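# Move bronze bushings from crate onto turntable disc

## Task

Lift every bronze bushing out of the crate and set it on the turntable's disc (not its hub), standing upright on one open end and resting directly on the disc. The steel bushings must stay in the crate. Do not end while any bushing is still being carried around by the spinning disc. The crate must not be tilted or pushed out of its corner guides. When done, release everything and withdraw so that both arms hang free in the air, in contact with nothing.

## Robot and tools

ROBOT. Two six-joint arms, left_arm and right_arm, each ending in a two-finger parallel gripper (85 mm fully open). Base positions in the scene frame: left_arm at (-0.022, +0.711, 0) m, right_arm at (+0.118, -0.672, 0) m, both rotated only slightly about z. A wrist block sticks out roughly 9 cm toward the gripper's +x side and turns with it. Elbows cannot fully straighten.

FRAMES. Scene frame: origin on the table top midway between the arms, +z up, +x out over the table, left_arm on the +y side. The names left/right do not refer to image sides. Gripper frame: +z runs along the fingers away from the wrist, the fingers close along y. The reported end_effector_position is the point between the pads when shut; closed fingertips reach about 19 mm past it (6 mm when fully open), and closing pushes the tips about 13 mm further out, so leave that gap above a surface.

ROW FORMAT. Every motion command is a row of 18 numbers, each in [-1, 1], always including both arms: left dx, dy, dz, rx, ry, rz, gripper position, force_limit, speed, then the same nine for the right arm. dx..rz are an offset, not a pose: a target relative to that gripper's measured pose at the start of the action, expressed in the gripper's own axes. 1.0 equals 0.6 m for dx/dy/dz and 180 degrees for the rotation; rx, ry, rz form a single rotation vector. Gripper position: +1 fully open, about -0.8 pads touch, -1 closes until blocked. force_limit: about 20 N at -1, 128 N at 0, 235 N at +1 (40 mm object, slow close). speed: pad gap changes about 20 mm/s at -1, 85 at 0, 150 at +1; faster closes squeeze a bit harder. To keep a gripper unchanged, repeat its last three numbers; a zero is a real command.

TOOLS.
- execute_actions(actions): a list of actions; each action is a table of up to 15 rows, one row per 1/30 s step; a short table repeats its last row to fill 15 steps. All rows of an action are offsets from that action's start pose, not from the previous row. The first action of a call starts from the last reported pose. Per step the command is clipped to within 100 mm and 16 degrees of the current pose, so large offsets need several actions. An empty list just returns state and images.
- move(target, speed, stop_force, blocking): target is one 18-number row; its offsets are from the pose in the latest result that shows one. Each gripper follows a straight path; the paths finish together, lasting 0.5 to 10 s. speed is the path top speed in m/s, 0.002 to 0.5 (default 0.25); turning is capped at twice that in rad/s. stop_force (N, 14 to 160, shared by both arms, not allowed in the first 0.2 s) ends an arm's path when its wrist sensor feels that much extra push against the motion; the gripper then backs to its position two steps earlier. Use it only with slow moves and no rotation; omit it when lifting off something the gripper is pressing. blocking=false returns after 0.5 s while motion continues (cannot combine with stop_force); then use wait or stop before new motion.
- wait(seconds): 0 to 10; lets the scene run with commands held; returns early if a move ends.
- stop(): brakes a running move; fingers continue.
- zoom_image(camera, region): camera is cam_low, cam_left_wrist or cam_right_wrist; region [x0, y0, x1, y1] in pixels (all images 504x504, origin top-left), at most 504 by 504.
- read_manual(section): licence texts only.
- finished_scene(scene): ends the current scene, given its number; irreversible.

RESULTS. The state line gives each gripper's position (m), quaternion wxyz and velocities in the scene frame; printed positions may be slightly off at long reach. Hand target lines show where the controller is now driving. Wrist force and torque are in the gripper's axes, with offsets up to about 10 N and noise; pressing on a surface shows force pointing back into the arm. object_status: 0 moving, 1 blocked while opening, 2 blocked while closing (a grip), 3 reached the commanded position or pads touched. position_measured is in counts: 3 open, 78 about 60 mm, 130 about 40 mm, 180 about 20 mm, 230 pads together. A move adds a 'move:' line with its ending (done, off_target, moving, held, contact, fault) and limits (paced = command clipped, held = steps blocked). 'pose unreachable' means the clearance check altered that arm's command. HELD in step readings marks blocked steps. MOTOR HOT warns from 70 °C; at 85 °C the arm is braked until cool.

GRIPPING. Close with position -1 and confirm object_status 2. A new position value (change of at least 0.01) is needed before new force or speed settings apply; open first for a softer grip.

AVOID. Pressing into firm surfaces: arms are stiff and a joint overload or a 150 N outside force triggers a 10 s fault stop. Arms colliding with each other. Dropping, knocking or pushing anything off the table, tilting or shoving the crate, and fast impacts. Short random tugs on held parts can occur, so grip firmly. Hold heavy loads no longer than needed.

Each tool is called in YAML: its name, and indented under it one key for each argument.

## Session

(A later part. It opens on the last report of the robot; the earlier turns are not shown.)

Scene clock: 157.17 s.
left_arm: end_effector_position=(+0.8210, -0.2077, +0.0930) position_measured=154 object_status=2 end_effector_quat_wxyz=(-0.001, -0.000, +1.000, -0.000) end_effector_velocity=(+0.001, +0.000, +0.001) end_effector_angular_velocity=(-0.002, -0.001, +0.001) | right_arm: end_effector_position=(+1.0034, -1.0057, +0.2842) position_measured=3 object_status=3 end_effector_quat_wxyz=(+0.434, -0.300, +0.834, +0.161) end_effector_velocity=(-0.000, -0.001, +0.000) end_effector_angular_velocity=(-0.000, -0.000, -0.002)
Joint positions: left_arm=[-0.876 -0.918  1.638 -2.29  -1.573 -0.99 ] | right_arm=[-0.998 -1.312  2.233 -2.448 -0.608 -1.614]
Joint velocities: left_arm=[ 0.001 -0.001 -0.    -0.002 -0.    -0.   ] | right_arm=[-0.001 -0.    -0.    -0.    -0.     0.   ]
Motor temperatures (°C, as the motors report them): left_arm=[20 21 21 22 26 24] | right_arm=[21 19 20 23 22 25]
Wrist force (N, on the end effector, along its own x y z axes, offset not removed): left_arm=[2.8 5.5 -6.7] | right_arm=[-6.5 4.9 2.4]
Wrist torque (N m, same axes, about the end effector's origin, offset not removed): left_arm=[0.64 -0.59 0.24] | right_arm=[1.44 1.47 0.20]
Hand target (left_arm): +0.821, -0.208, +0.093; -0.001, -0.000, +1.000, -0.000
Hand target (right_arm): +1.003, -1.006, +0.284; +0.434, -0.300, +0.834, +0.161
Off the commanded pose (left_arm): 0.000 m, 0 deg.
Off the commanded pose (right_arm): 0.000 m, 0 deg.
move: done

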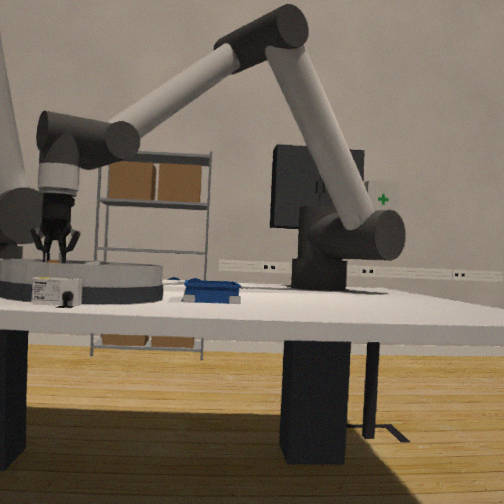

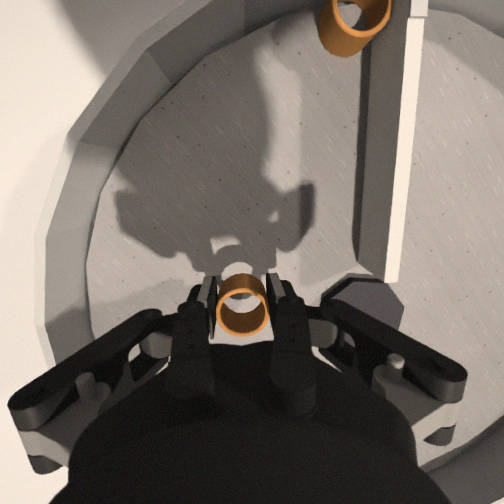

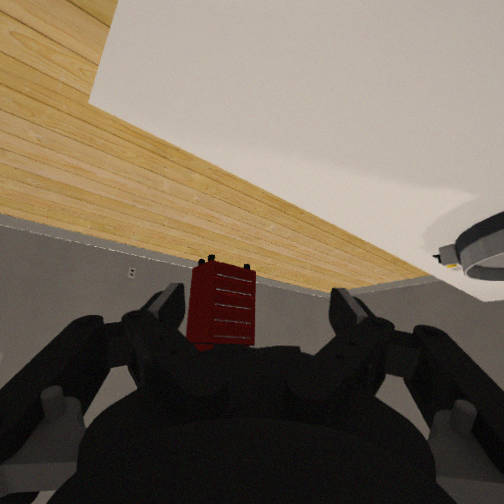

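move:
  target: [0,0,0.04,0,0,0,-1,-0.6,-0.8,0,0,0,0,0,0,1,-1,0]
  speed: 0.008
  stop_force: 14

move:
  target: [0,0,0,0,0,0,0.1,-0.6,0,0,0,0,0,0,0,1,-1,0]

move:
  target: [0,0,-0.17,0,0,0,0.0,-0.6,0,0,0,0,0,0,0,1,-1,0]
  speed: 0.15

Scene clock: 166.20 s.
left_arm: end_effector_position=(+0.8209, -0.2076, +0.0789) position_measured=154 object_status=2 end_effector_quat_wxyz=(-0.001, -0.000, +1.000, -0.000) end_effector_velocity=(-0.004, -0.003, +0.002) end_effector_angular_velocity=(+0.001, +0.001, -0.004) | right_arm: end_effector_position=(+1.0034, -1.0057, +0.2842) position_measured=3 object_status=3 end_effector_quat_wxyz=(+0.434, -0.300, +0.834, +0.161) end_effector_velocity=(-0.000, +0.000, -0.001) end_effector_angular_velocity=(+0.003, +0.003, -0.001)
Joint positions: left_arm=[-0.876 -0.907  1.642 -2.305 -1.573 -0.99 ] | right_arm=[-0.998 -1.312  2.233 -2.448 -0.608 -1.614]
Joint velocities: left_arm=[-0.004 -0.002 -0.001  0.003 -0.     0.   ] | right_arm=[ 0.     0.    -0.     0.002 -0.     0.002]
Motor temperatures (°C, as the motors report them): left_arm=[20 21 21 22 26 24] | right_arm=[21 19 20 23 22 25]
Wrist force (N, on the end effector, along its own x y z axes, offset not removed): left_arm=[1.0 11.6 -10.6] | right_arm=[-3.9 3.4 5.9]
Wrist torque (N m, same axes, about the end effector's origin, offset not removed): left_arm=[1.94 -0.37 0.31] | right_arm=[1.02 0.93 0.32]
Hand target (left_arm): +0.821, -0.208, +0.079; -0.001, -0.000, +1.000, -0.000
Hand target (right_arm): +1.003, -1.006, +0.284; +0.434, -0.300, +0.834, +0.161
Off the commanded pose (left_arm): 0.010 m, 0 deg.
Off the commanded pose (right_arm): 0.000 m, 0 deg.
move: contact (left_arm)

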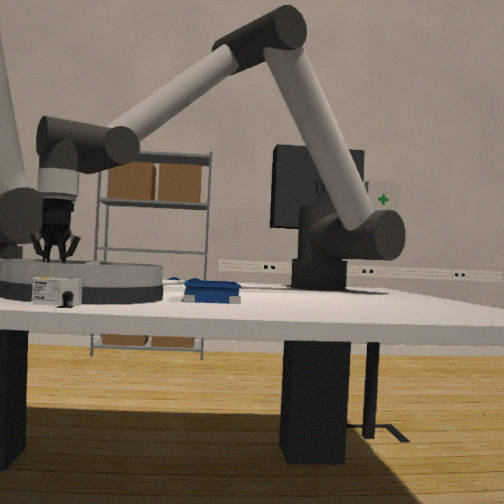

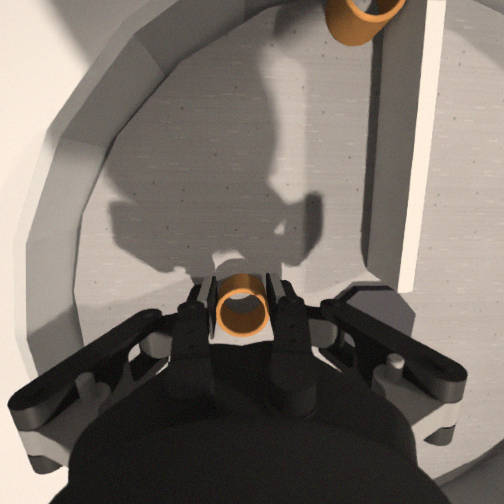

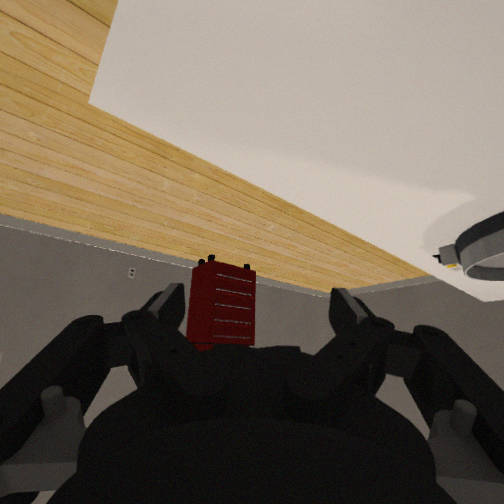

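Scene clock: 166.73 s.
left_arm: end_effector_position=(+0.8209, -0.2076, +0.0789) position_measured=117 object_status=0 end_effector_quat_wxyz=(-0.001, -0.000, +1.000, -0.000) end_effector_velocity=(-0.001, +0.001, -0.002) end_effector_angular_velocity=(+0.001, +0.002, +0.000) | right_arm: end_effector_position=(+1.0034, -1.0057, +0.2842) position_measured=3 object_status=3 end_effector_quat_wxyz=(+0.434, -0.300, +0.834, +0.161) end_effector_velocity=(-0.000, +0.000, +0.000) end_effector_angular_velocity=(+0.000, +0.000, -0.000)
Joint positions: left_arm=[-0.876 -0.907  1.642 -2.305 -1.573 -0.99 ] | right_arm=[-0.998 -1.312  2.233 -2.448 -0.608 -1.614]
Joint velocities: left_arm=[ 0.     0.001  0.001 -0.    -0.001  0.   ] | right_arm=[-0. -0.  0.  0. -0.  0.]
Motor temperatures (°C, as the motors report them): left_arm=[20 21 21 22 26 24] | right_arm=[21 19 20 23 22 25]
Wrist force (N, on the end effector, along its own x y z axes, offset not removed): left_arm=[-5.5 5.7 -7.1] | right_arm=[-2.2 5.8 5.2]
Wrist torque (N m, same axes, about the end effector's origin, offset not removed): left_arm=[0.62 1.02 -0.06] | right_arm=[1.60 0.67 0.28]
Hand target (left_arm): +0.821, -0.208, +0.079; -0.001, -0.000, +1.000, -0.000
Hand target (right_arm): +1.003, -1.006, +0.284; +0.434, -0.300, +0.834, +0.161
Off the commanded pose (left_arm): 0.000 m, 0 deg.
Off the commanded pose (right_arm): 0.000 m, 0 deg.
move: done

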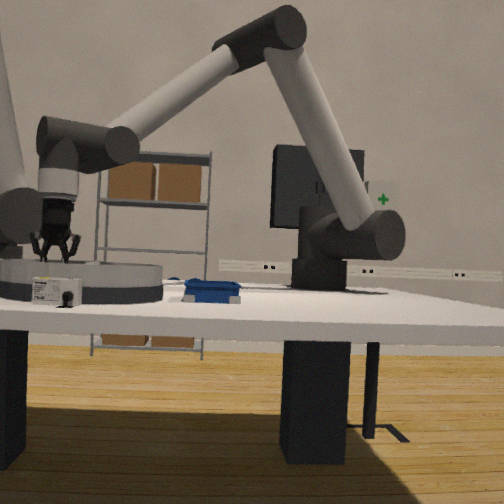

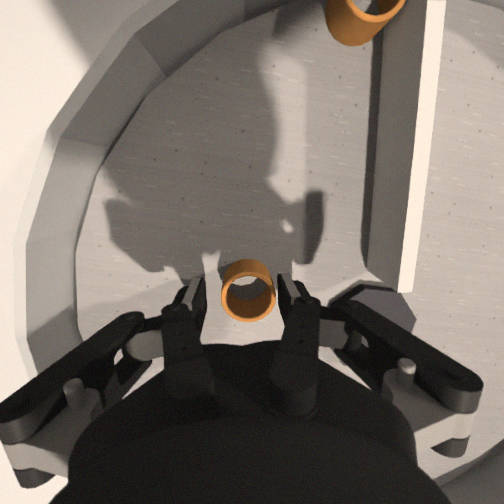

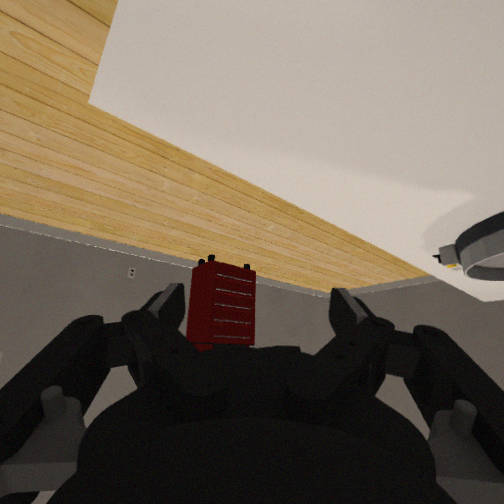

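Scene clock: 167.90 s.
left_arm: end_effector_position=(+0.8210, -0.2074, +0.1806) position_measured=128 object_status=3 end_effector_quat_wxyz=(-0.001, -0.000, +1.000, -0.000) end_effector_velocity=(-0.001, -0.002, +0.002) end_effector_angular_velocity=(-0.000, -0.000, -0.002) | right_arm: end_effector_position=(+1.0034, -1.0057, +0.2842) position_measured=3 object_status=3 end_effector_quat_wxyz=(+0.434, -0.300, +0.834, +0.161) end_effector_velocity=(+0.000, +0.000, +0.000) end_effector_angular_velocity=(-0.000, -0.000, -0.000)
Joint positions: left_arm=[-0.876 -0.981  1.603 -2.192 -1.573 -0.99 ] | right_arm=[-0.998 -1.312  2.233 -2.448 -0.608 -1.614]
Joint velocities: left_arm=[-0.002 -0.001 -0.002  0.002  0.     0.   ] | right_arm=[ 0.     0.    -0.    -0.001  0.     0.001]
Motor temperatures (°C, as the motors report them): left_arm=[20 21 21 22 26 24] | right_arm=[21 19 20 23 22 25]
Wrist force (N, on the end effector, along its own x y z axes, offset not removed): left_arm=[3.5 1.5 -1.2] | right_arm=[-4.8 -1.2 7.3]
Wrist torque (N m, same axes, about the end effector's origin, offset not removed): left_arm=[-0.07 -0.95 0.15] | right_arm=[0.25 1.08 0.27]
Hand target (left_arm): +0.821, -0.207, +0.181; -0.001, -0.000, +1.000, -0.000
Hand target (right_arm): +1.003, -1.006, +0.284; +0.434, -0.300, +0.834, +0.161
Off the commanded pose (left_arm): 0.000 m, 0 deg.
Off the commanded pose (right_arm): 0.000 m, 0 deg.
move: done

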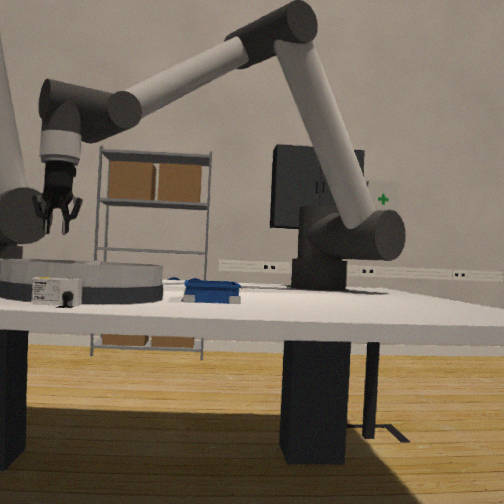

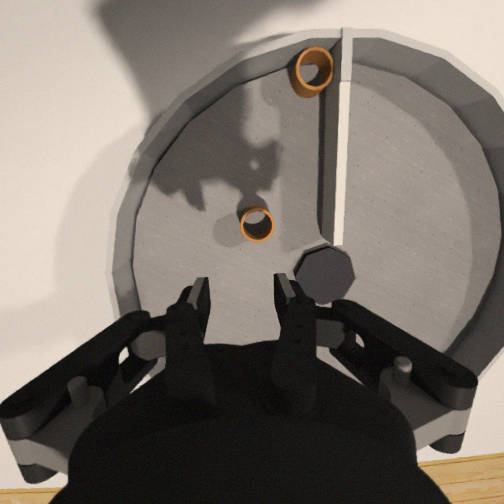

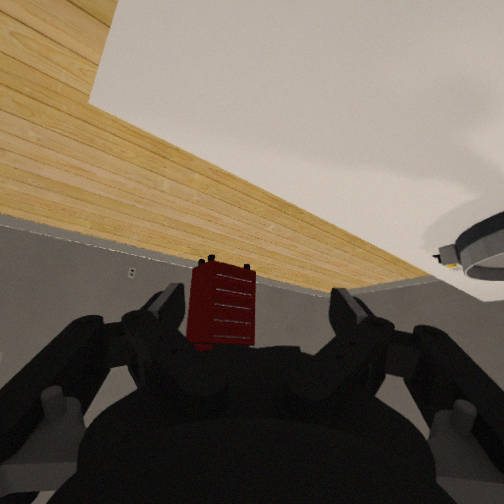

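move:
  target: [-0.0333,0.772,0,0,0,0,0.0,-0.6,0,0,0,0,0,0,0,1,-1,0]

move:
  target: [0,0,0.15,0,0,0,0.0,-0.6,0,0,0,0,0,0,0,1,-1,0]
  speed: 0.1

zoom_image:
  camera: "cam_left_wrist"
  region: [100,200,400,400]

Scene clock: 179.17 s.
left_arm: end_effector_position=(+0.8400, +0.2554, +0.1796) position_measured=128 object_status=3 end_effector_quat_wxyz=(-0.001, +0.000, +1.000, -0.000) end_effector_velocity=(+0.001, +0.003, +0.001) end_effector_angular_velocity=(-0.001, -0.000, +0.001) | right_arm: end_effector_position=(+1.0034, -1.0057, +0.2842) position_measured=3 object_status=3 end_effector_quat_wxyz=(+0.434, -0.300, +0.834, +0.161) end_effector_velocity=(+0.000, -0.000, +0.000) end_effector_angular_velocity=(-0.000, -0.000, -0.001)
Joint positions: left_arm=[-0.58  -1.232  2.03  -2.368 -1.573 -0.694] | right_arm=[-0.998 -1.312  2.233 -2.448 -0.608 -1.614]
Joint velocities: left_arm=[ 0.003 -0.001  0.001 -0.    -0.001  0.002] | right_arm=[-0.    -0.    -0.    -0.001  0.     0.001]
Motor temperatures (°C, as the motors report them): left_arm=[20 21 21 22 26 24] | right_arm=[21 19 20 23 22 25]
Wrist force (N, on the end effector, along its own x y z axes, offset not removed): left_arm=[-4.2 8.4 -4.4] | right_arm=[-3.2 1.7 2.7]
Wrist torque (N m, same axes, about the end effector's origin, offset not removed): left_arm=[1.33 0.73 0.27] | right_arm=[0.62 0.78 0.27]
Hand target (left_arm): +0.840, +0.256, +0.180; -0.001, -0.000, +1.000, -0.000
Hand target (right_arm): +1.003, -1.006, +0.284; +0.434, -0.300, +0.834, +0.161
Off the commanded pose (left_arm): 0.001 m, 0 deg.
Off the commanded pose (right_arm): 0.000 m, 0 deg.
move: done

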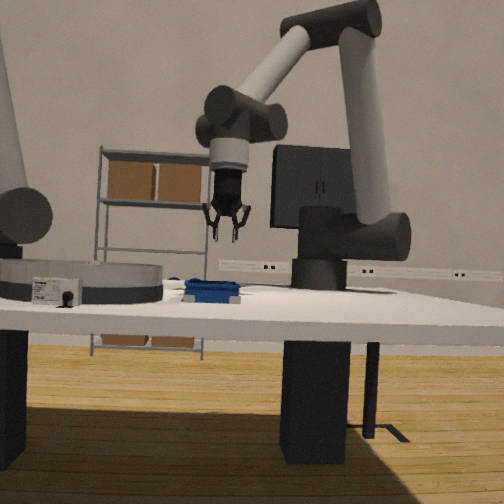

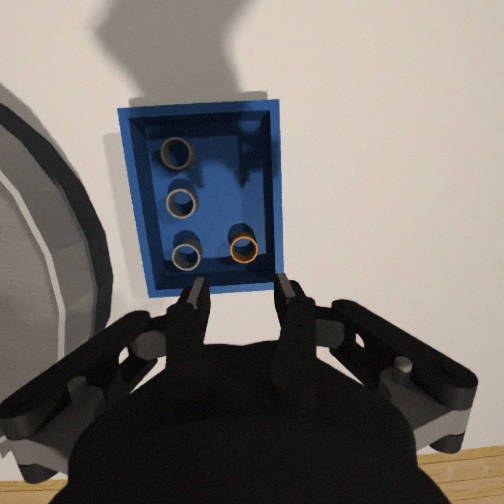

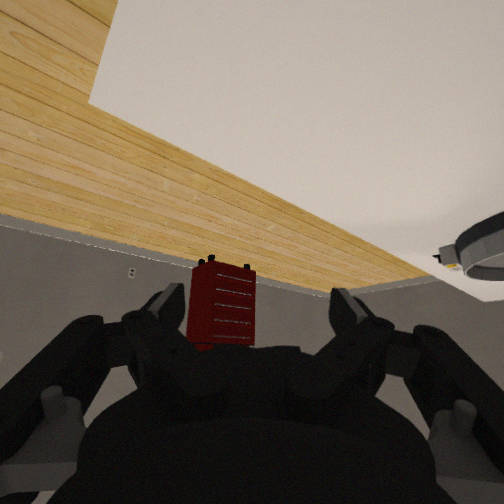

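Scene clock: 180.53 s.
left_arm: end_effector_position=(+0.8399, +0.2552, +0.0898) position_measured=128 object_status=3 end_effector_quat_wxyz=(-0.001, -0.000, +1.000, -0.000) end_effector_velocity=(+0.000, -0.001, +0.001) end_effector_angular_velocity=(-0.002, -0.002, -0.001) | right_arm: end_effector_position=(+1.0034, -1.0057, +0.2842) position_measured=3 object_status=3 end_effector_quat_wxyz=(+0.434, -0.300, +0.834, +0.161) end_effector_velocity=(+0.000, +0.001, -0.000) end_effector_angular_velocity=(-0.001, -0.000, +0.002)
Joint positions: left_arm=[-0.58  -1.142  2.07  -2.497 -1.573 -0.694] | right_arm=[-0.998 -1.312  2.233 -2.448 -0.608 -1.614]
Joint velocities: left_arm=[-0.001 -0.    -0.    -0.002 -0.    -0.   ] | right_arm=[ 0.001 -0.    -0.     0.    -0.    -0.001]
Motor temperatures (°C, as the motors report them): left_arm=[20 21 21 22 26 24] | right_arm=[21 19 20 23 22 25]
Wrist force (N, on the end effector, along its own x y z axes, offset not removed): left_arm=[0.6 3.8 -6.4] | right_arm=[-5.4 0.2 5.4]
Wrist torque (N m, same axes, about the end effector's origin, offset not removed): left_arm=[0.41 -0.36 0.09] | right_arm=[0.44 1.21 0.30]
Hand target (left_arm): +0.840, +0.255, +0.090; -0.001, +0.000, +1.000, -0.000
Hand target (right_arm): +1.003, -1.006, +0.284; +0.434, -0.300, +0.834, +0.161
Off the commanded pose (left_arm): 0.000 m, 0 deg.
Off the commanded pose (right_arm): 0.000 m, 0 deg.
move: done

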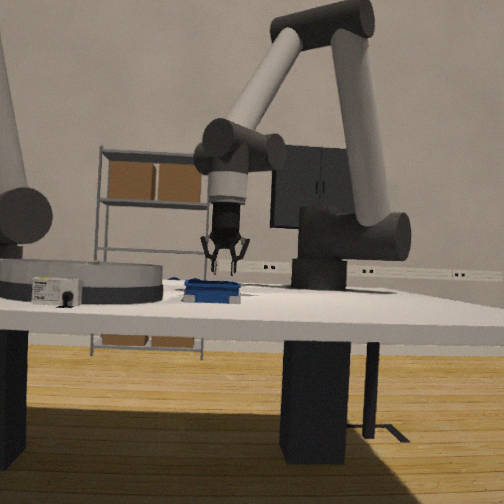

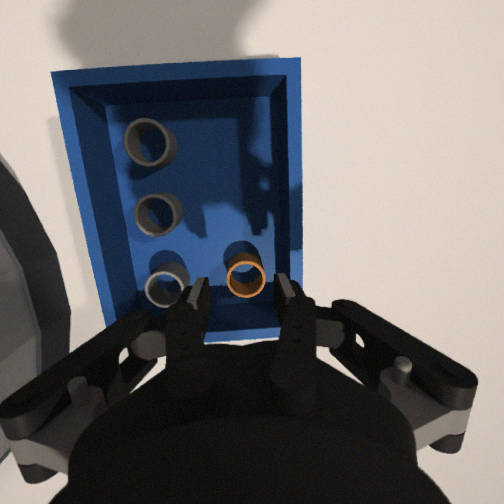

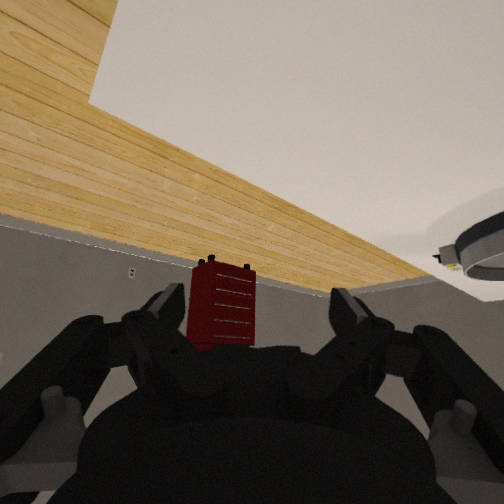

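Region (100, 200, 400, 400) of cam_left_wrist's 504x504 image, scaled by 1.680, with more detail than that image has.

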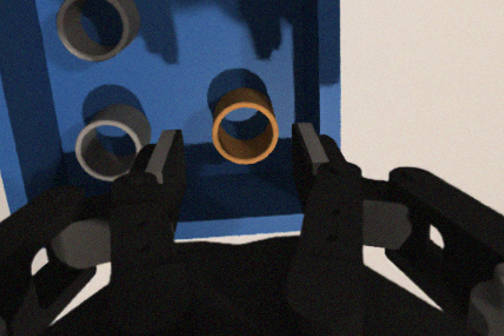

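Descend to 0.0625 and recheck.

move:
  target: [0,0,0.044,0,0,0,0.0,-0.6,0,0,0,0,0,0,0,1,-1,0]
  speed: 0.04

zoom_image:
  camera: "cam_left_wrist"
  region: [100,200,400,400]

Scene clock: 185.77 s.
left_arm: end_effector_position=(+0.8399, +0.2551, +0.0636) position_measured=128 object_status=3 end_effector_quat_wxyz=(-0.001, +0.000, +1.000, -0.000) end_effector_velocity=(-0.000, -0.000, -0.001) end_effector_angular_velocity=(-0.001, +0.000, -0.000) | right_arm: end_effector_position=(+1.0034, -1.0057, +0.2842) position_measured=3 object_status=3 end_effector_quat_wxyz=(+0.434, -0.300, +0.834, +0.161) end_effector_velocity=(-0.000, -0.001, +0.000) end_effector_angular_velocity=(-0.002, -0.001, -0.001)
Joint positions: left_arm=[-0.58  -1.114  2.079 -2.534 -1.573 -0.694] | right_arm=[-0.998 -1.312  2.233 -2.448 -0.608 -1.614]
Joint velocities: left_arm=[ 0.     0.001  0.001 -0.003 -0.001  0.   ] | right_arm=[-0.001 -0.     0.    -0.002 -0.    -0.   ]
Motor temperatures (°C, as the motors report them): left_arm=[20 21 21 22 26 24] | right_arm=[21 19 20 23 22 25]
Wrist force (N, on the end effector, along its own x y z axes, offset not removed): left_arm=[2.1 9.7 -3.3] | right_arm=[-2.3 1.2 9.0]
Wrist torque (N m, same axes, about the end effector's origin, offset not removed): left_arm=[1.50 -0.51 0.14] | right_arm=[0.58 0.67 0.30]
Hand target (left_arm): +0.840, +0.255, +0.063; -0.001, -0.000, +1.000, -0.000
Hand target (right_arm): +1.003, -1.006, +0.284; +0.434, -0.300, +0.834, +0.161
Off the commanded pose (left_arm): 0.000 m, 0 deg.
Off the commanded pose (right_arm): 0.000 m, 0 deg.
move: done

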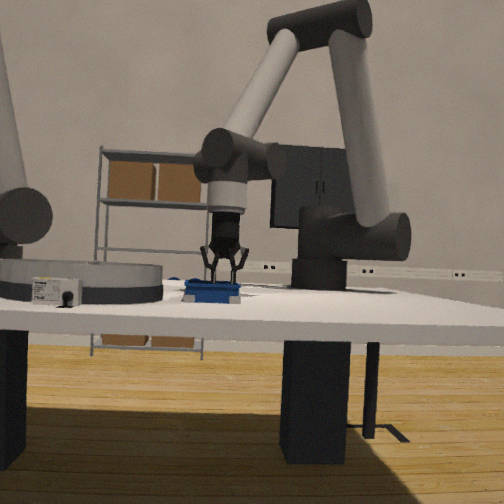

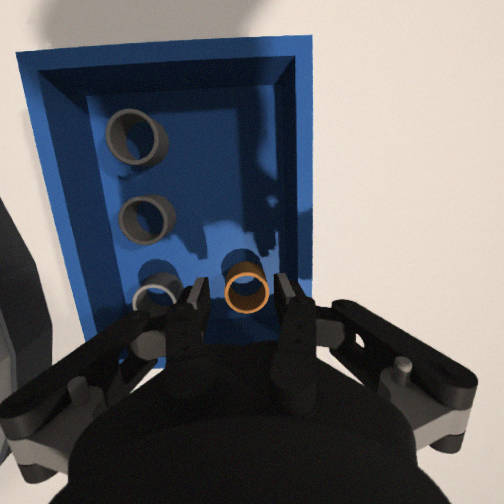

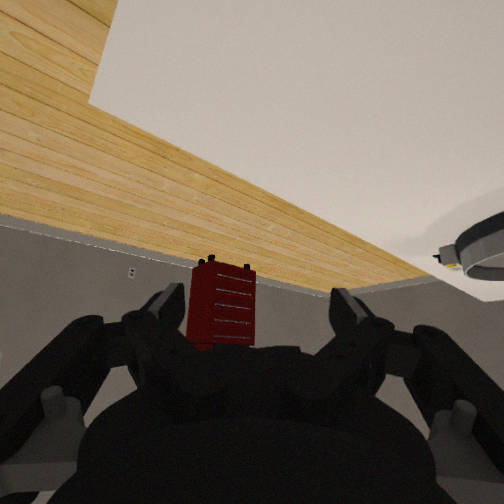

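Region (100, 200, 400, 400) of cam_left_wrist's 504x504 image, scaled by 1.680, with more detail than that image has.

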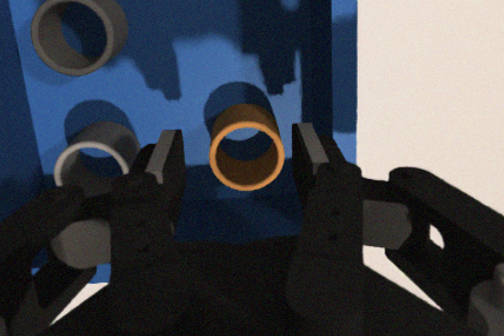

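move:
  target: [-0.0025,0.0022,0,0,0,0,0.0,-0.6,0,0,0,0,0,0,0,1,-1,0]
  speed: 0.02

move:
  target: [0,0,0.054,0,0,0,0.0,-0.6,0,0,0,0,0,0,0,1,-1,0]
  speed: 0.009
  stop_force: 14

Scene clock: 223.10 s.
left_arm: end_effector_position=(+0.8413, +0.2564, +0.0636) position_measured=128 object_status=3 end_effector_quat_wxyz=(-0.001, +0.000, +1.000, -0.000) end_effector_velocity=(+0.001, -0.002, +0.001) end_effector_angular_velocity=(-0.001, -0.002, -0.002) | right_arm: end_effector_position=(+1.0034, -1.0057, +0.2842) position_measured=3 object_status=3 end_effector_quat_wxyz=(+0.434, -0.300, +0.834, +0.161) end_effector_velocity=(-0.001, -0.001, -0.000) end_effector_angular_velocity=(+0.001, +0.001, -0.001)
Joint positions: left_arm=[-0.578 -1.114  2.078 -2.533 -1.573 -0.692] | right_arm=[-0.998 -1.312  2.233 -2.448 -0.608 -1.614]
Joint velocities: left_arm=[-0.001 -0.    -0.002  0.     0.001  0.001] | right_arm=[-0.001  0.     0.     0.001 -0.    -0.   ]
Motor temperatures (°C, as the motors report them): left_arm=[20 21 21 22 26 24] | right_arm=[21 19 20 23 22 25]
Wrist force (N, on the end effector, along its own x y z axes, offset not removed): left_arm=[-0.4 9.6 -8.4] | right_arm=[-3.8 0.5 8.5]
Wrist torque (N m, same axes, about the end effector's origin, offset not removed): left_arm=[1.56 0.09 0.03] | right_arm=[0.44 0.89 0.09]
Hand target (left_arm): +0.841, +0.256, +0.064; -0.001, +0.000, +1.000, -0.000
Hand target (right_arm): +1.003, -1.006, +0.284; +0.434, -0.300, +0.834, +0.161
Off the commanded pose (left_arm): 0.000 m, 0 deg.
Off the commanded pose (right_arm): 0.000 m, 0 deg.
move: done

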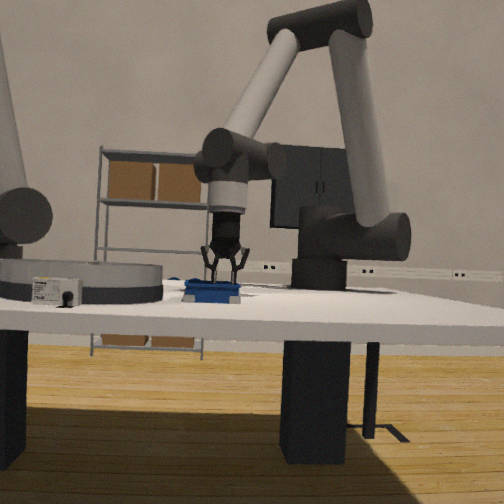

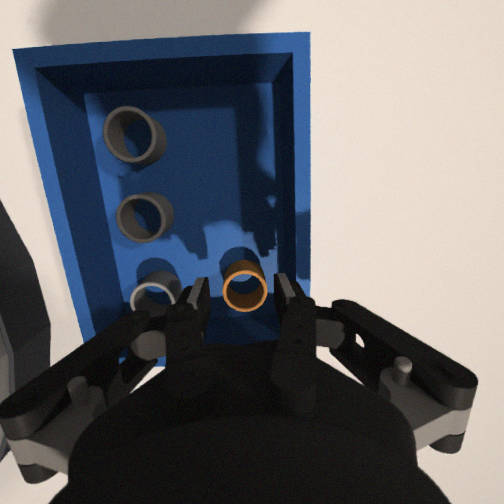

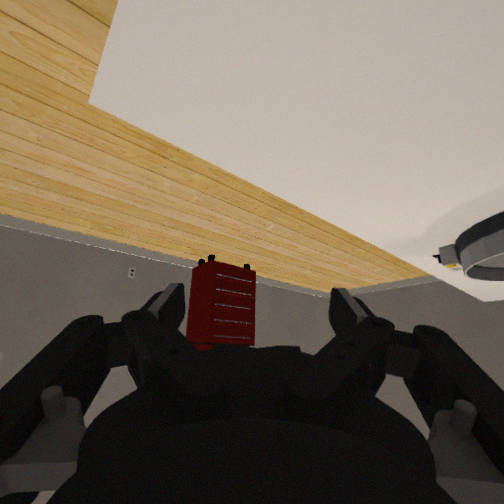

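Scene clock: 226.93 s.
left_arm: end_effector_position=(+0.8413, +0.2563, +0.0313) position_measured=128 object_status=3 end_effector_quat_wxyz=(-0.001, +0.000, +1.000, -0.000) end_effector_velocity=(-0.000, -0.000, -0.002) end_effector_angular_velocity=(-0.000, +0.000, -0.000) | right_arm: end_effector_position=(+1.0034, -1.0057, +0.2842) position_measured=3 object_status=3 end_effector_quat_wxyz=(+0.434, -0.300, +0.834, +0.161) end_effector_velocity=(-0.000, -0.001, +0.000) end_effector_angular_velocity=(-0.001, -0.001, -0.000)
Joint positions: left_arm=[-0.578 -1.078  2.087 -2.578 -1.573 -0.692] | right_arm=[-0.998 -1.312  2.233 -2.448 -0.608 -1.614]
Joint velocities: left_arm=[-0.     0.002  0.    -0.002 -0.     0.   ] | right_arm=[-0.001  0.    -0.    -0.001  0.    -0.001]
Motor temperatures (°C, as the motors report them): left_arm=[20 21 21 22 26 24] | right_arm=[21 19 20 23 22 25]
Wrist force (N, on the end effector, along its own x y z axes, offset not removed): left_arm=[3.2 3.5 -4.2] | right_arm=[-0.6 3.8 6.2]
Wrist torque (N m, same axes, about the end effector's origin, offset not removed): left_arm=[0.30 -0.86 0.22] | right_arm=[1.10 0.43 0.30]
Hand target (left_arm): +0.841, +0.256, +0.031; -0.001, +0.000, +1.000, -0.000
Hand target (right_arm): +1.003, -1.006, +0.284; +0.434, -0.300, +0.834, +0.161
Off the commanded pose (left_arm): 0.000 m, 0 deg.
Off the commanded pose (right_arm): 0.000 m, 0 deg.
move: done

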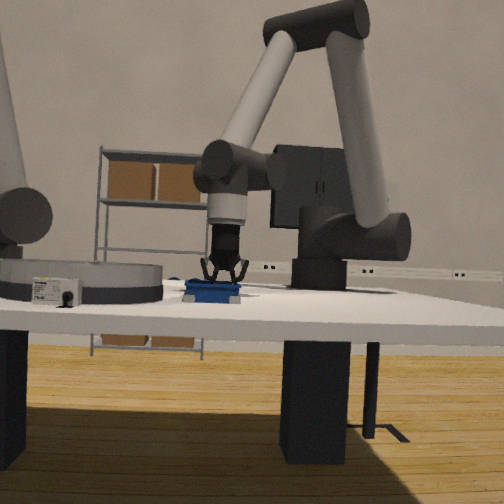

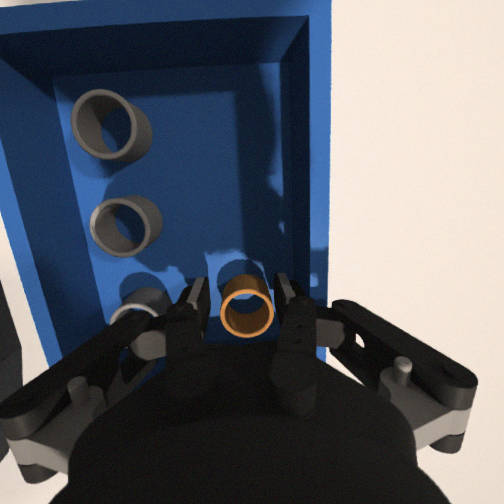

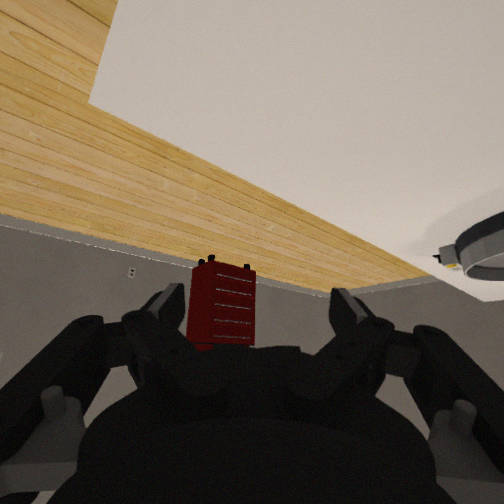

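move:
  target: [0,0,-0.003,0,0,0,-1,-0.6,-0.8,0,0,0,0,0,0,1,-1,0]
  speed: 0.01

wait:
  seconds: 1

move:
  target: [0,0,-0.247,0,0,0,-1,-0.6,-0.8,0,0,0,0,0,0,1,-1,0]
  speed: 0.12

Scene clock: 233.20 s.
left_arm: end_effector_position=(+0.8413, +0.2564, +0.0330) position_measured=154 object_status=2 end_effector_quat_wxyz=(-0.001, +0.000, +1.000, -0.000) end_effector_velocity=(+0.001, +0.000, +0.001) end_effector_angular_velocity=(-0.001, -0.001, +0.001) | right_arm: end_effector_position=(+1.0034, -1.0057, +0.2842) position_measured=3 object_status=3 end_effector_quat_wxyz=(+0.434, -0.300, +0.834, +0.161) end_effector_velocity=(-0.000, -0.002, +0.000) end_effector_angular_velocity=(-0.001, -0.000, -0.002)
Joint positions: left_arm=[-0.578 -1.08   2.087 -2.576 -1.573 -0.692] | right_arm=[-0.998 -1.312  2.233 -2.448 -0.608 -1.614]
Joint velocities: left_arm=[ 0.001 -0.001 -0.001  0.001 -0.     0.   ] | right_arm=[-0.002 -0.     0.    -0.001 -0.     0.   ]
Motor temperatures (°C, as the motors report them): left_arm=[20 21 21 22 26 24] | right_arm=[21 19 20 23 22 25]
Wrist force (N, on the end effector, along its own x y z axes, offset not removed): left_arm=[0.7 2.4 -6.8] | right_arm=[-4.0 3.0 4.9]
Wrist torque (N m, same axes, about the end effector's origin, offset not removed): left_arm=[0.18 -0.31 0.18] | right_arm=[1.07 0.98 0.23]
Hand target (left_arm): +0.841, +0.256, +0.033; -0.001, +0.000, +1.000, -0.000
Hand target (right_arm): +1.003, -1.006, +0.284; +0.434, -0.300, +0.834, +0.161
Off the commanded pose (left_arm): 0.000 m, 0 deg.
Off the commanded pose (right_arm): 0.000 m, 0 deg.
move: done

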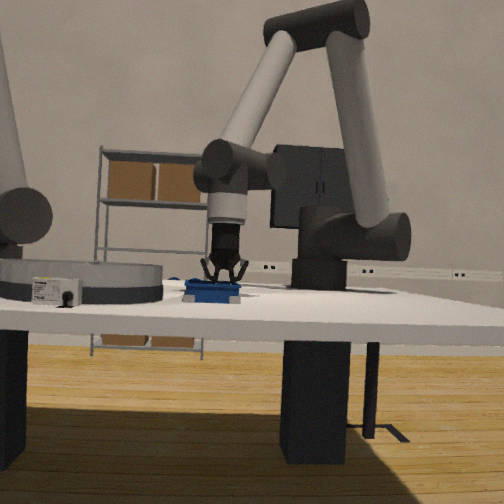

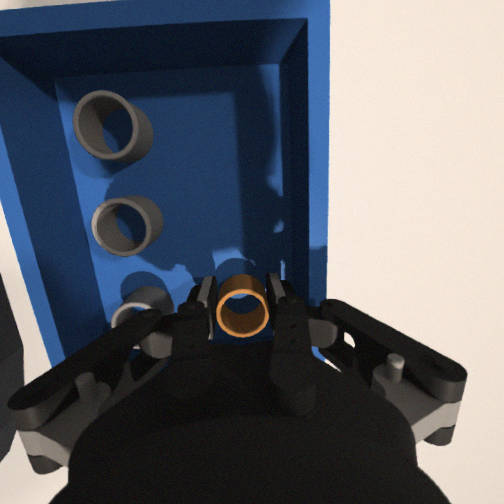

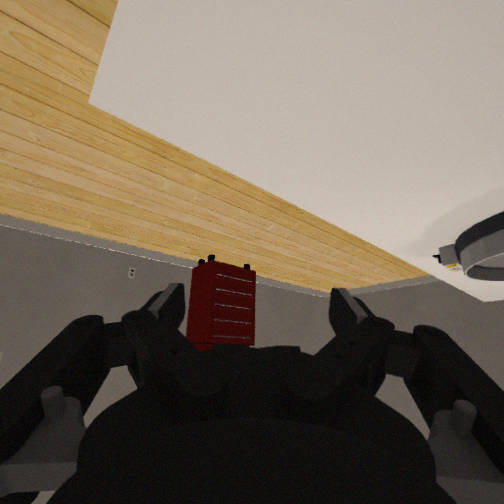

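Scene clock: 234.20 s.
left_arm: end_effector_position=(+0.8413, +0.2563, +0.0331) position_measured=154 object_status=2 end_effector_quat_wxyz=(-0.001, +0.000, +1.000, -0.000) end_effector_velocity=(-0.000, +0.001, -0.001) end_effector_angular_velocity=(+0.001, +0.001, +0.001) | right_arm: end_effector_position=(+1.0034, -1.0057, +0.2842) position_measured=3 object_status=3 end_effector_quat_wxyz=(+0.434, -0.300, +0.834, +0.161) end_effector_velocity=(-0.000, -0.000, -0.000) end_effector_angular_velocity=(-0.001, -0.001, +0.001)
Joint positions: left_arm=[-0.578 -1.08   2.087 -2.576 -1.573 -0.692] | right_arm=[-0.998 -1.312  2.233 -2.448 -0.608 -1.614]
Joint velocities: left_arm=[ 0.001  0.001  0.001 -0.    -0.     0.   ] | right_arm=[-0.     0.    -0.     0.    -0.    -0.002]
Motor temperatures (°C, as the motors report them): left_arm=[20 21 21 22 26 24] | right_arm=[21 19 20 23 22 25]
Wrist force (N, on the end effector, along its own x y z axes, offset not removed): left_arm=[1.1 1.6 -3.5] | right_arm=[-5.6 3.9 5.4]
Wrist torque (N m, same axes, about the end effector's origin, offset not removed): left_arm=[-0.03 -0.23 0.14] | right_arm=[1.15 1.26 0.33]
Hand target (left_arm): +0.841, +0.256, +0.033; -0.001, +0.000, +1.000, -0.000
Hand target (right_arm): +1.003, -1.006, +0.284; +0.434, -0.300, +0.834, +0.161
Off the commanded pose (left_arm): 0.000 m, 0 deg.
Off the commanded pose (right_arm): 0.000 m, 0 deg.
wait: 1.00 s; at rest by 0.17 s

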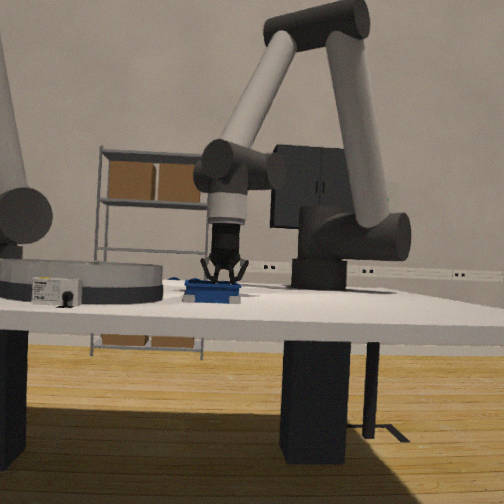

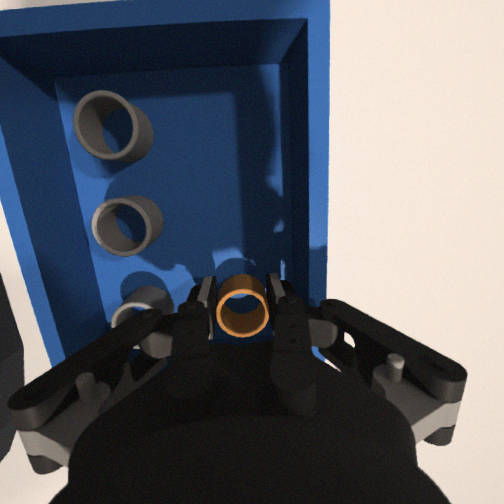

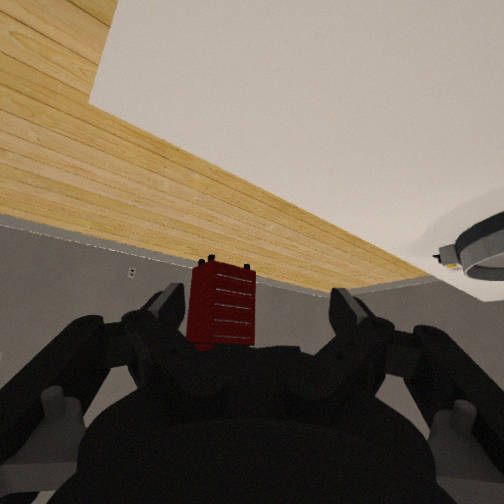

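Scene clock: 235.90 s.
left_arm: end_effector_position=(+0.8415, +0.2566, +0.1810) position_measured=154 object_status=2 end_effector_quat_wxyz=(-0.001, +0.000, +1.000, -0.000) end_effector_velocity=(-0.000, -0.000, +0.001) end_effector_angular_velocity=(+0.001, +0.000, -0.001) | right_arm: end_effector_position=(+1.0034, -1.0057, +0.2842) position_measured=3 object_status=3 end_effector_quat_wxyz=(+0.434, -0.300, +0.834, +0.161) end_effector_velocity=(+0.000, +0.000, +0.000) end_effector_angular_velocity=(+0.001, +0.001, -0.001)
Joint positions: left_arm=[-0.578 -1.232  2.028 -2.365 -1.573 -0.692] | right_arm=[-0.998 -1.312  2.233 -2.448 -0.608 -1.614]
Joint velocities: left_arm=[-0.001 -0.001 -0.001  0.003  0.001 -0.   ] | right_arm=[ 0.    -0.    -0.     0.     0.     0.002]
Motor temperatures (°C, as the motors report them): left_arm=[20 21 21 22 26 24] | right_arm=[21 19 20 23 22 25]
Wrist force (N, on the end effector, along its own x y z axes, offset not removed): left_arm=[-0.7 2.3 -6.6] | right_arm=[-4.9 1.6 6.3]
Wrist torque (N m, same axes, about the end effector's origin, offset not removed): left_arm=[0.00 0.03 0.10] | right_arm=[0.69 1.18 0.16]
Hand target (left_arm): +0.841, +0.257, +0.181; -0.001, +0.000, +1.000, -0.000
Hand target (right_arm): +1.003, -1.006, +0.284; +0.434, -0.300, +0.834, +0.161
Off the commanded pose (left_arm): 0.000 m, 0 deg.
Off the commanded pose (right_arm): 0.000 m, 0 deg.
move: done

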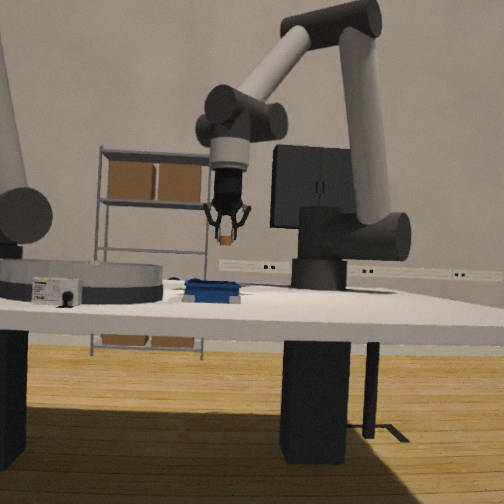

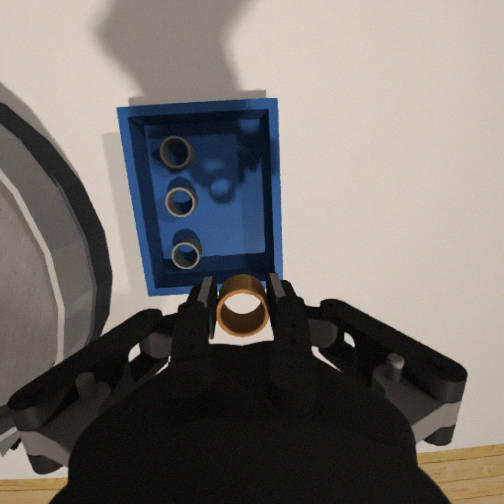

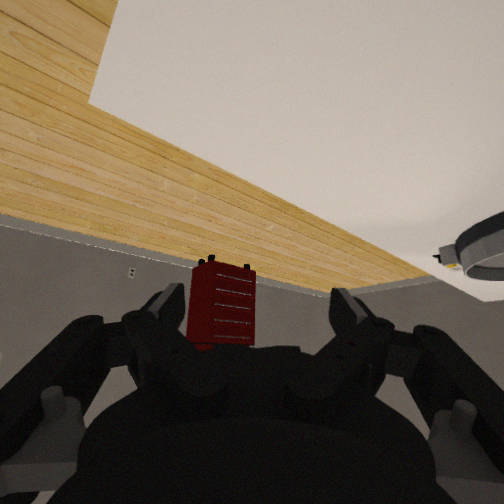

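move:
  target: [0.036,-0.774,0,0,0,0,-1,-0.6,-0.8,0,0,0,0,0,0,1,-1,0]
  speed: 0.2

move:
  target: [0,0,0.145,0,0,0,-1,-0.6,-0.8,0,0,0,0,0,0,1,-1,0]
  speed: 0.1

Scene clock: 243.17 s.
left_arm: end_effector_position=(+0.8208, -0.2074, +0.1821) position_measured=154 object_status=2 end_effector_quat_wxyz=(-0.001, +0.000, +1.000, -0.000) end_effector_velocity=(-0.000, -0.001, -0.000) end_effector_angular_velocity=(+0.000, +0.001, +0.000) | right_arm: end_effector_position=(+1.0034, -1.0057, +0.2842) position_measured=3 object_status=3 end_effector_quat_wxyz=(+0.434, -0.300, +0.834, +0.161) end_effector_velocity=(-0.000, -0.000, -0.000) end_effector_angular_velocity=(+0.000, -0.000, -0.000)
Joint positions: left_arm=[-0.876 -0.982  1.603 -2.19  -1.573 -0.99 ] | right_arm=[-0.998 -1.312  2.233 -2.448 -0.608 -1.614]
Joint velocities: left_arm=[-0.001  0.001 -0.002  0.001 -0.    -0.001] | right_arm=[-0.001  0.    -0.     0.     0.    -0.   ]
Motor temperatures (°C, as the motors report them): left_arm=[20 21 21 22 26 24] | right_arm=[21 19 20 23 22 25]
Wrist force (N, on the end effector, along its own x y z axes, offset not removed): left_arm=[-2.7 3.3 -5.4] | right_arm=[-7.2 -0.2 3.5]
Wrist torque (N m, same axes, about the end effector's origin, offset not removed): left_arm=[0.25 0.47 0.12] | right_arm=[0.37 1.60 0.27]
Hand target (left_arm): +0.821, -0.208, +0.182; -0.001, +0.000, +1.000, -0.000
Hand target (right_arm): +1.003, -1.006, +0.284; +0.434, -0.300, +0.834, +0.161
Off the commanded pose (left_arm): 0.001 m, 0 deg.
Off the commanded pose (right_arm): 0.000 m, 0 deg.
move: done

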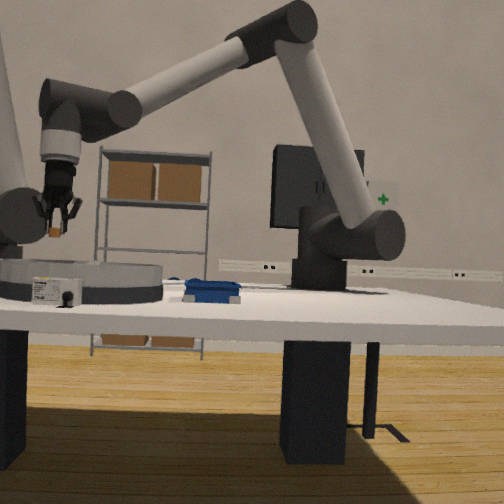

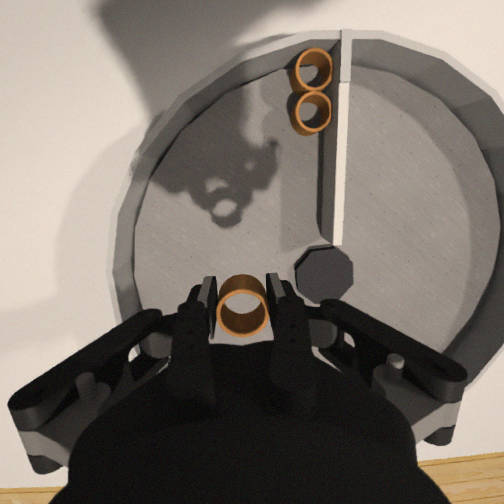

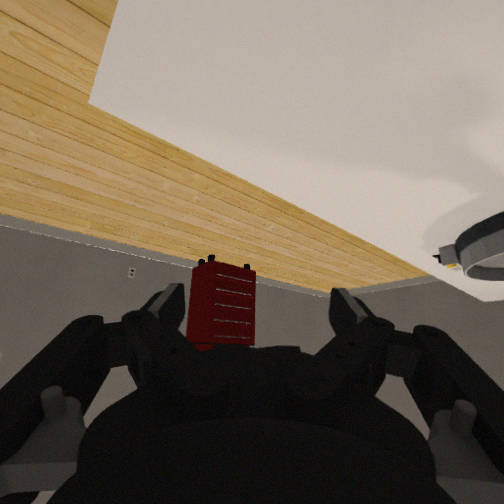

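Scene clock: 244.50 s.
left_arm: end_effector_position=(+0.8207, -0.2075, +0.0953) position_measured=154 object_status=2 end_effector_quat_wxyz=(-0.001, +0.000, +1.000, -0.000) end_effector_velocity=(+0.000, +0.001, -0.002) end_effector_angular_velocity=(+0.001, -0.000, +0.000) | right_arm: end_effector_position=(+1.0034, -1.0057, +0.2842) position_measured=3 object_status=3 end_effector_quat_wxyz=(+0.434, -0.300, +0.834, +0.161) end_effector_velocity=(-0.000, -0.001, -0.000) end_effector_angular_velocity=(-0.001, -0.000, -0.000)
Joint positions: left_arm=[-0.877 -0.92   1.637 -2.288 -1.573 -0.99 ] | right_arm=[-0.998 -1.312  2.233 -2.448 -0.608 -1.614]
Joint velocities: left_arm=[ 0.     0.001  0.002 -0.002  0.001 -0.   ] | right_arm=[-0.001  0.    -0.     0.    -0.    -0.001]
Motor temperatures (°C, as the motors report them): left_arm=[20 21 21 22 26 24] | right_arm=[21 19 20 23 22 25]
Wrist force (N, on the end effector, along its own x y z axes, offset not removed): left_arm=[-3.9 0.2 -2.5] | right_arm=[-5.3 3.1 4.6]
Wrist torque (N m, same axes, about the end effector's origin, offset not removed): left_arm=[-0.37 0.57 0.06] | right_arm=[0.91 1.27 0.16]
Hand target (left_arm): +0.821, -0.208, +0.095; -0.001, +0.000, +1.000, -0.000
Hand target (right_arm): +1.003, -1.006, +0.284; +0.434, -0.300, +0.834, +0.161
Off the commanded pose (left_arm): 0.000 m, 0 deg.
Off the commanded pose (right_arm): 0.000 m, 0 deg.
move: done

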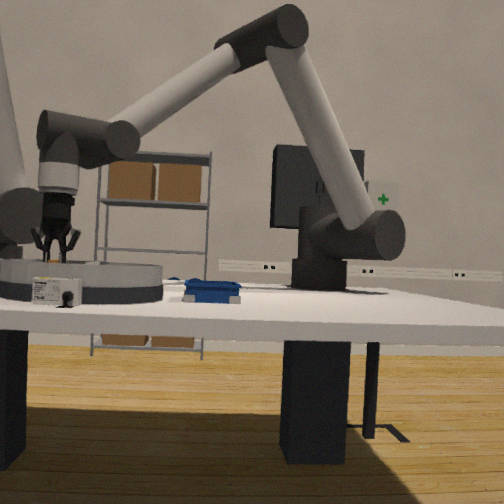

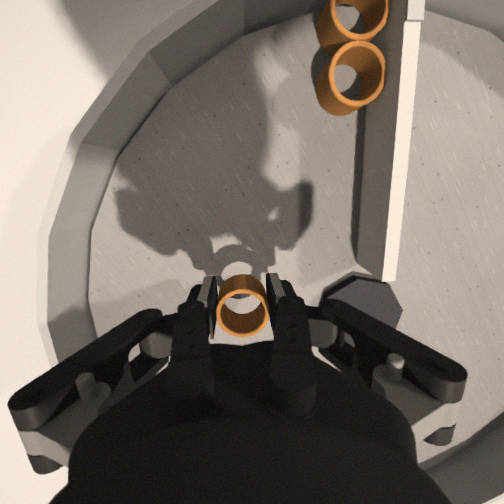

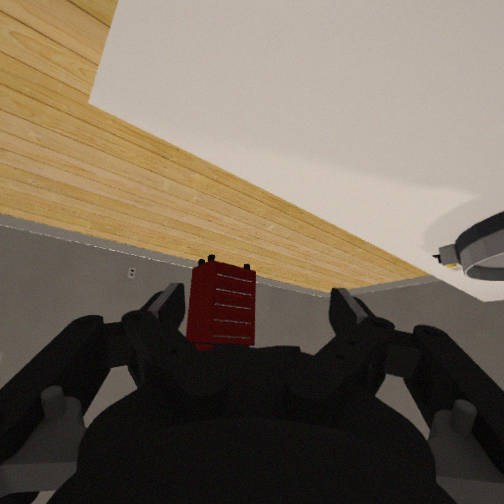

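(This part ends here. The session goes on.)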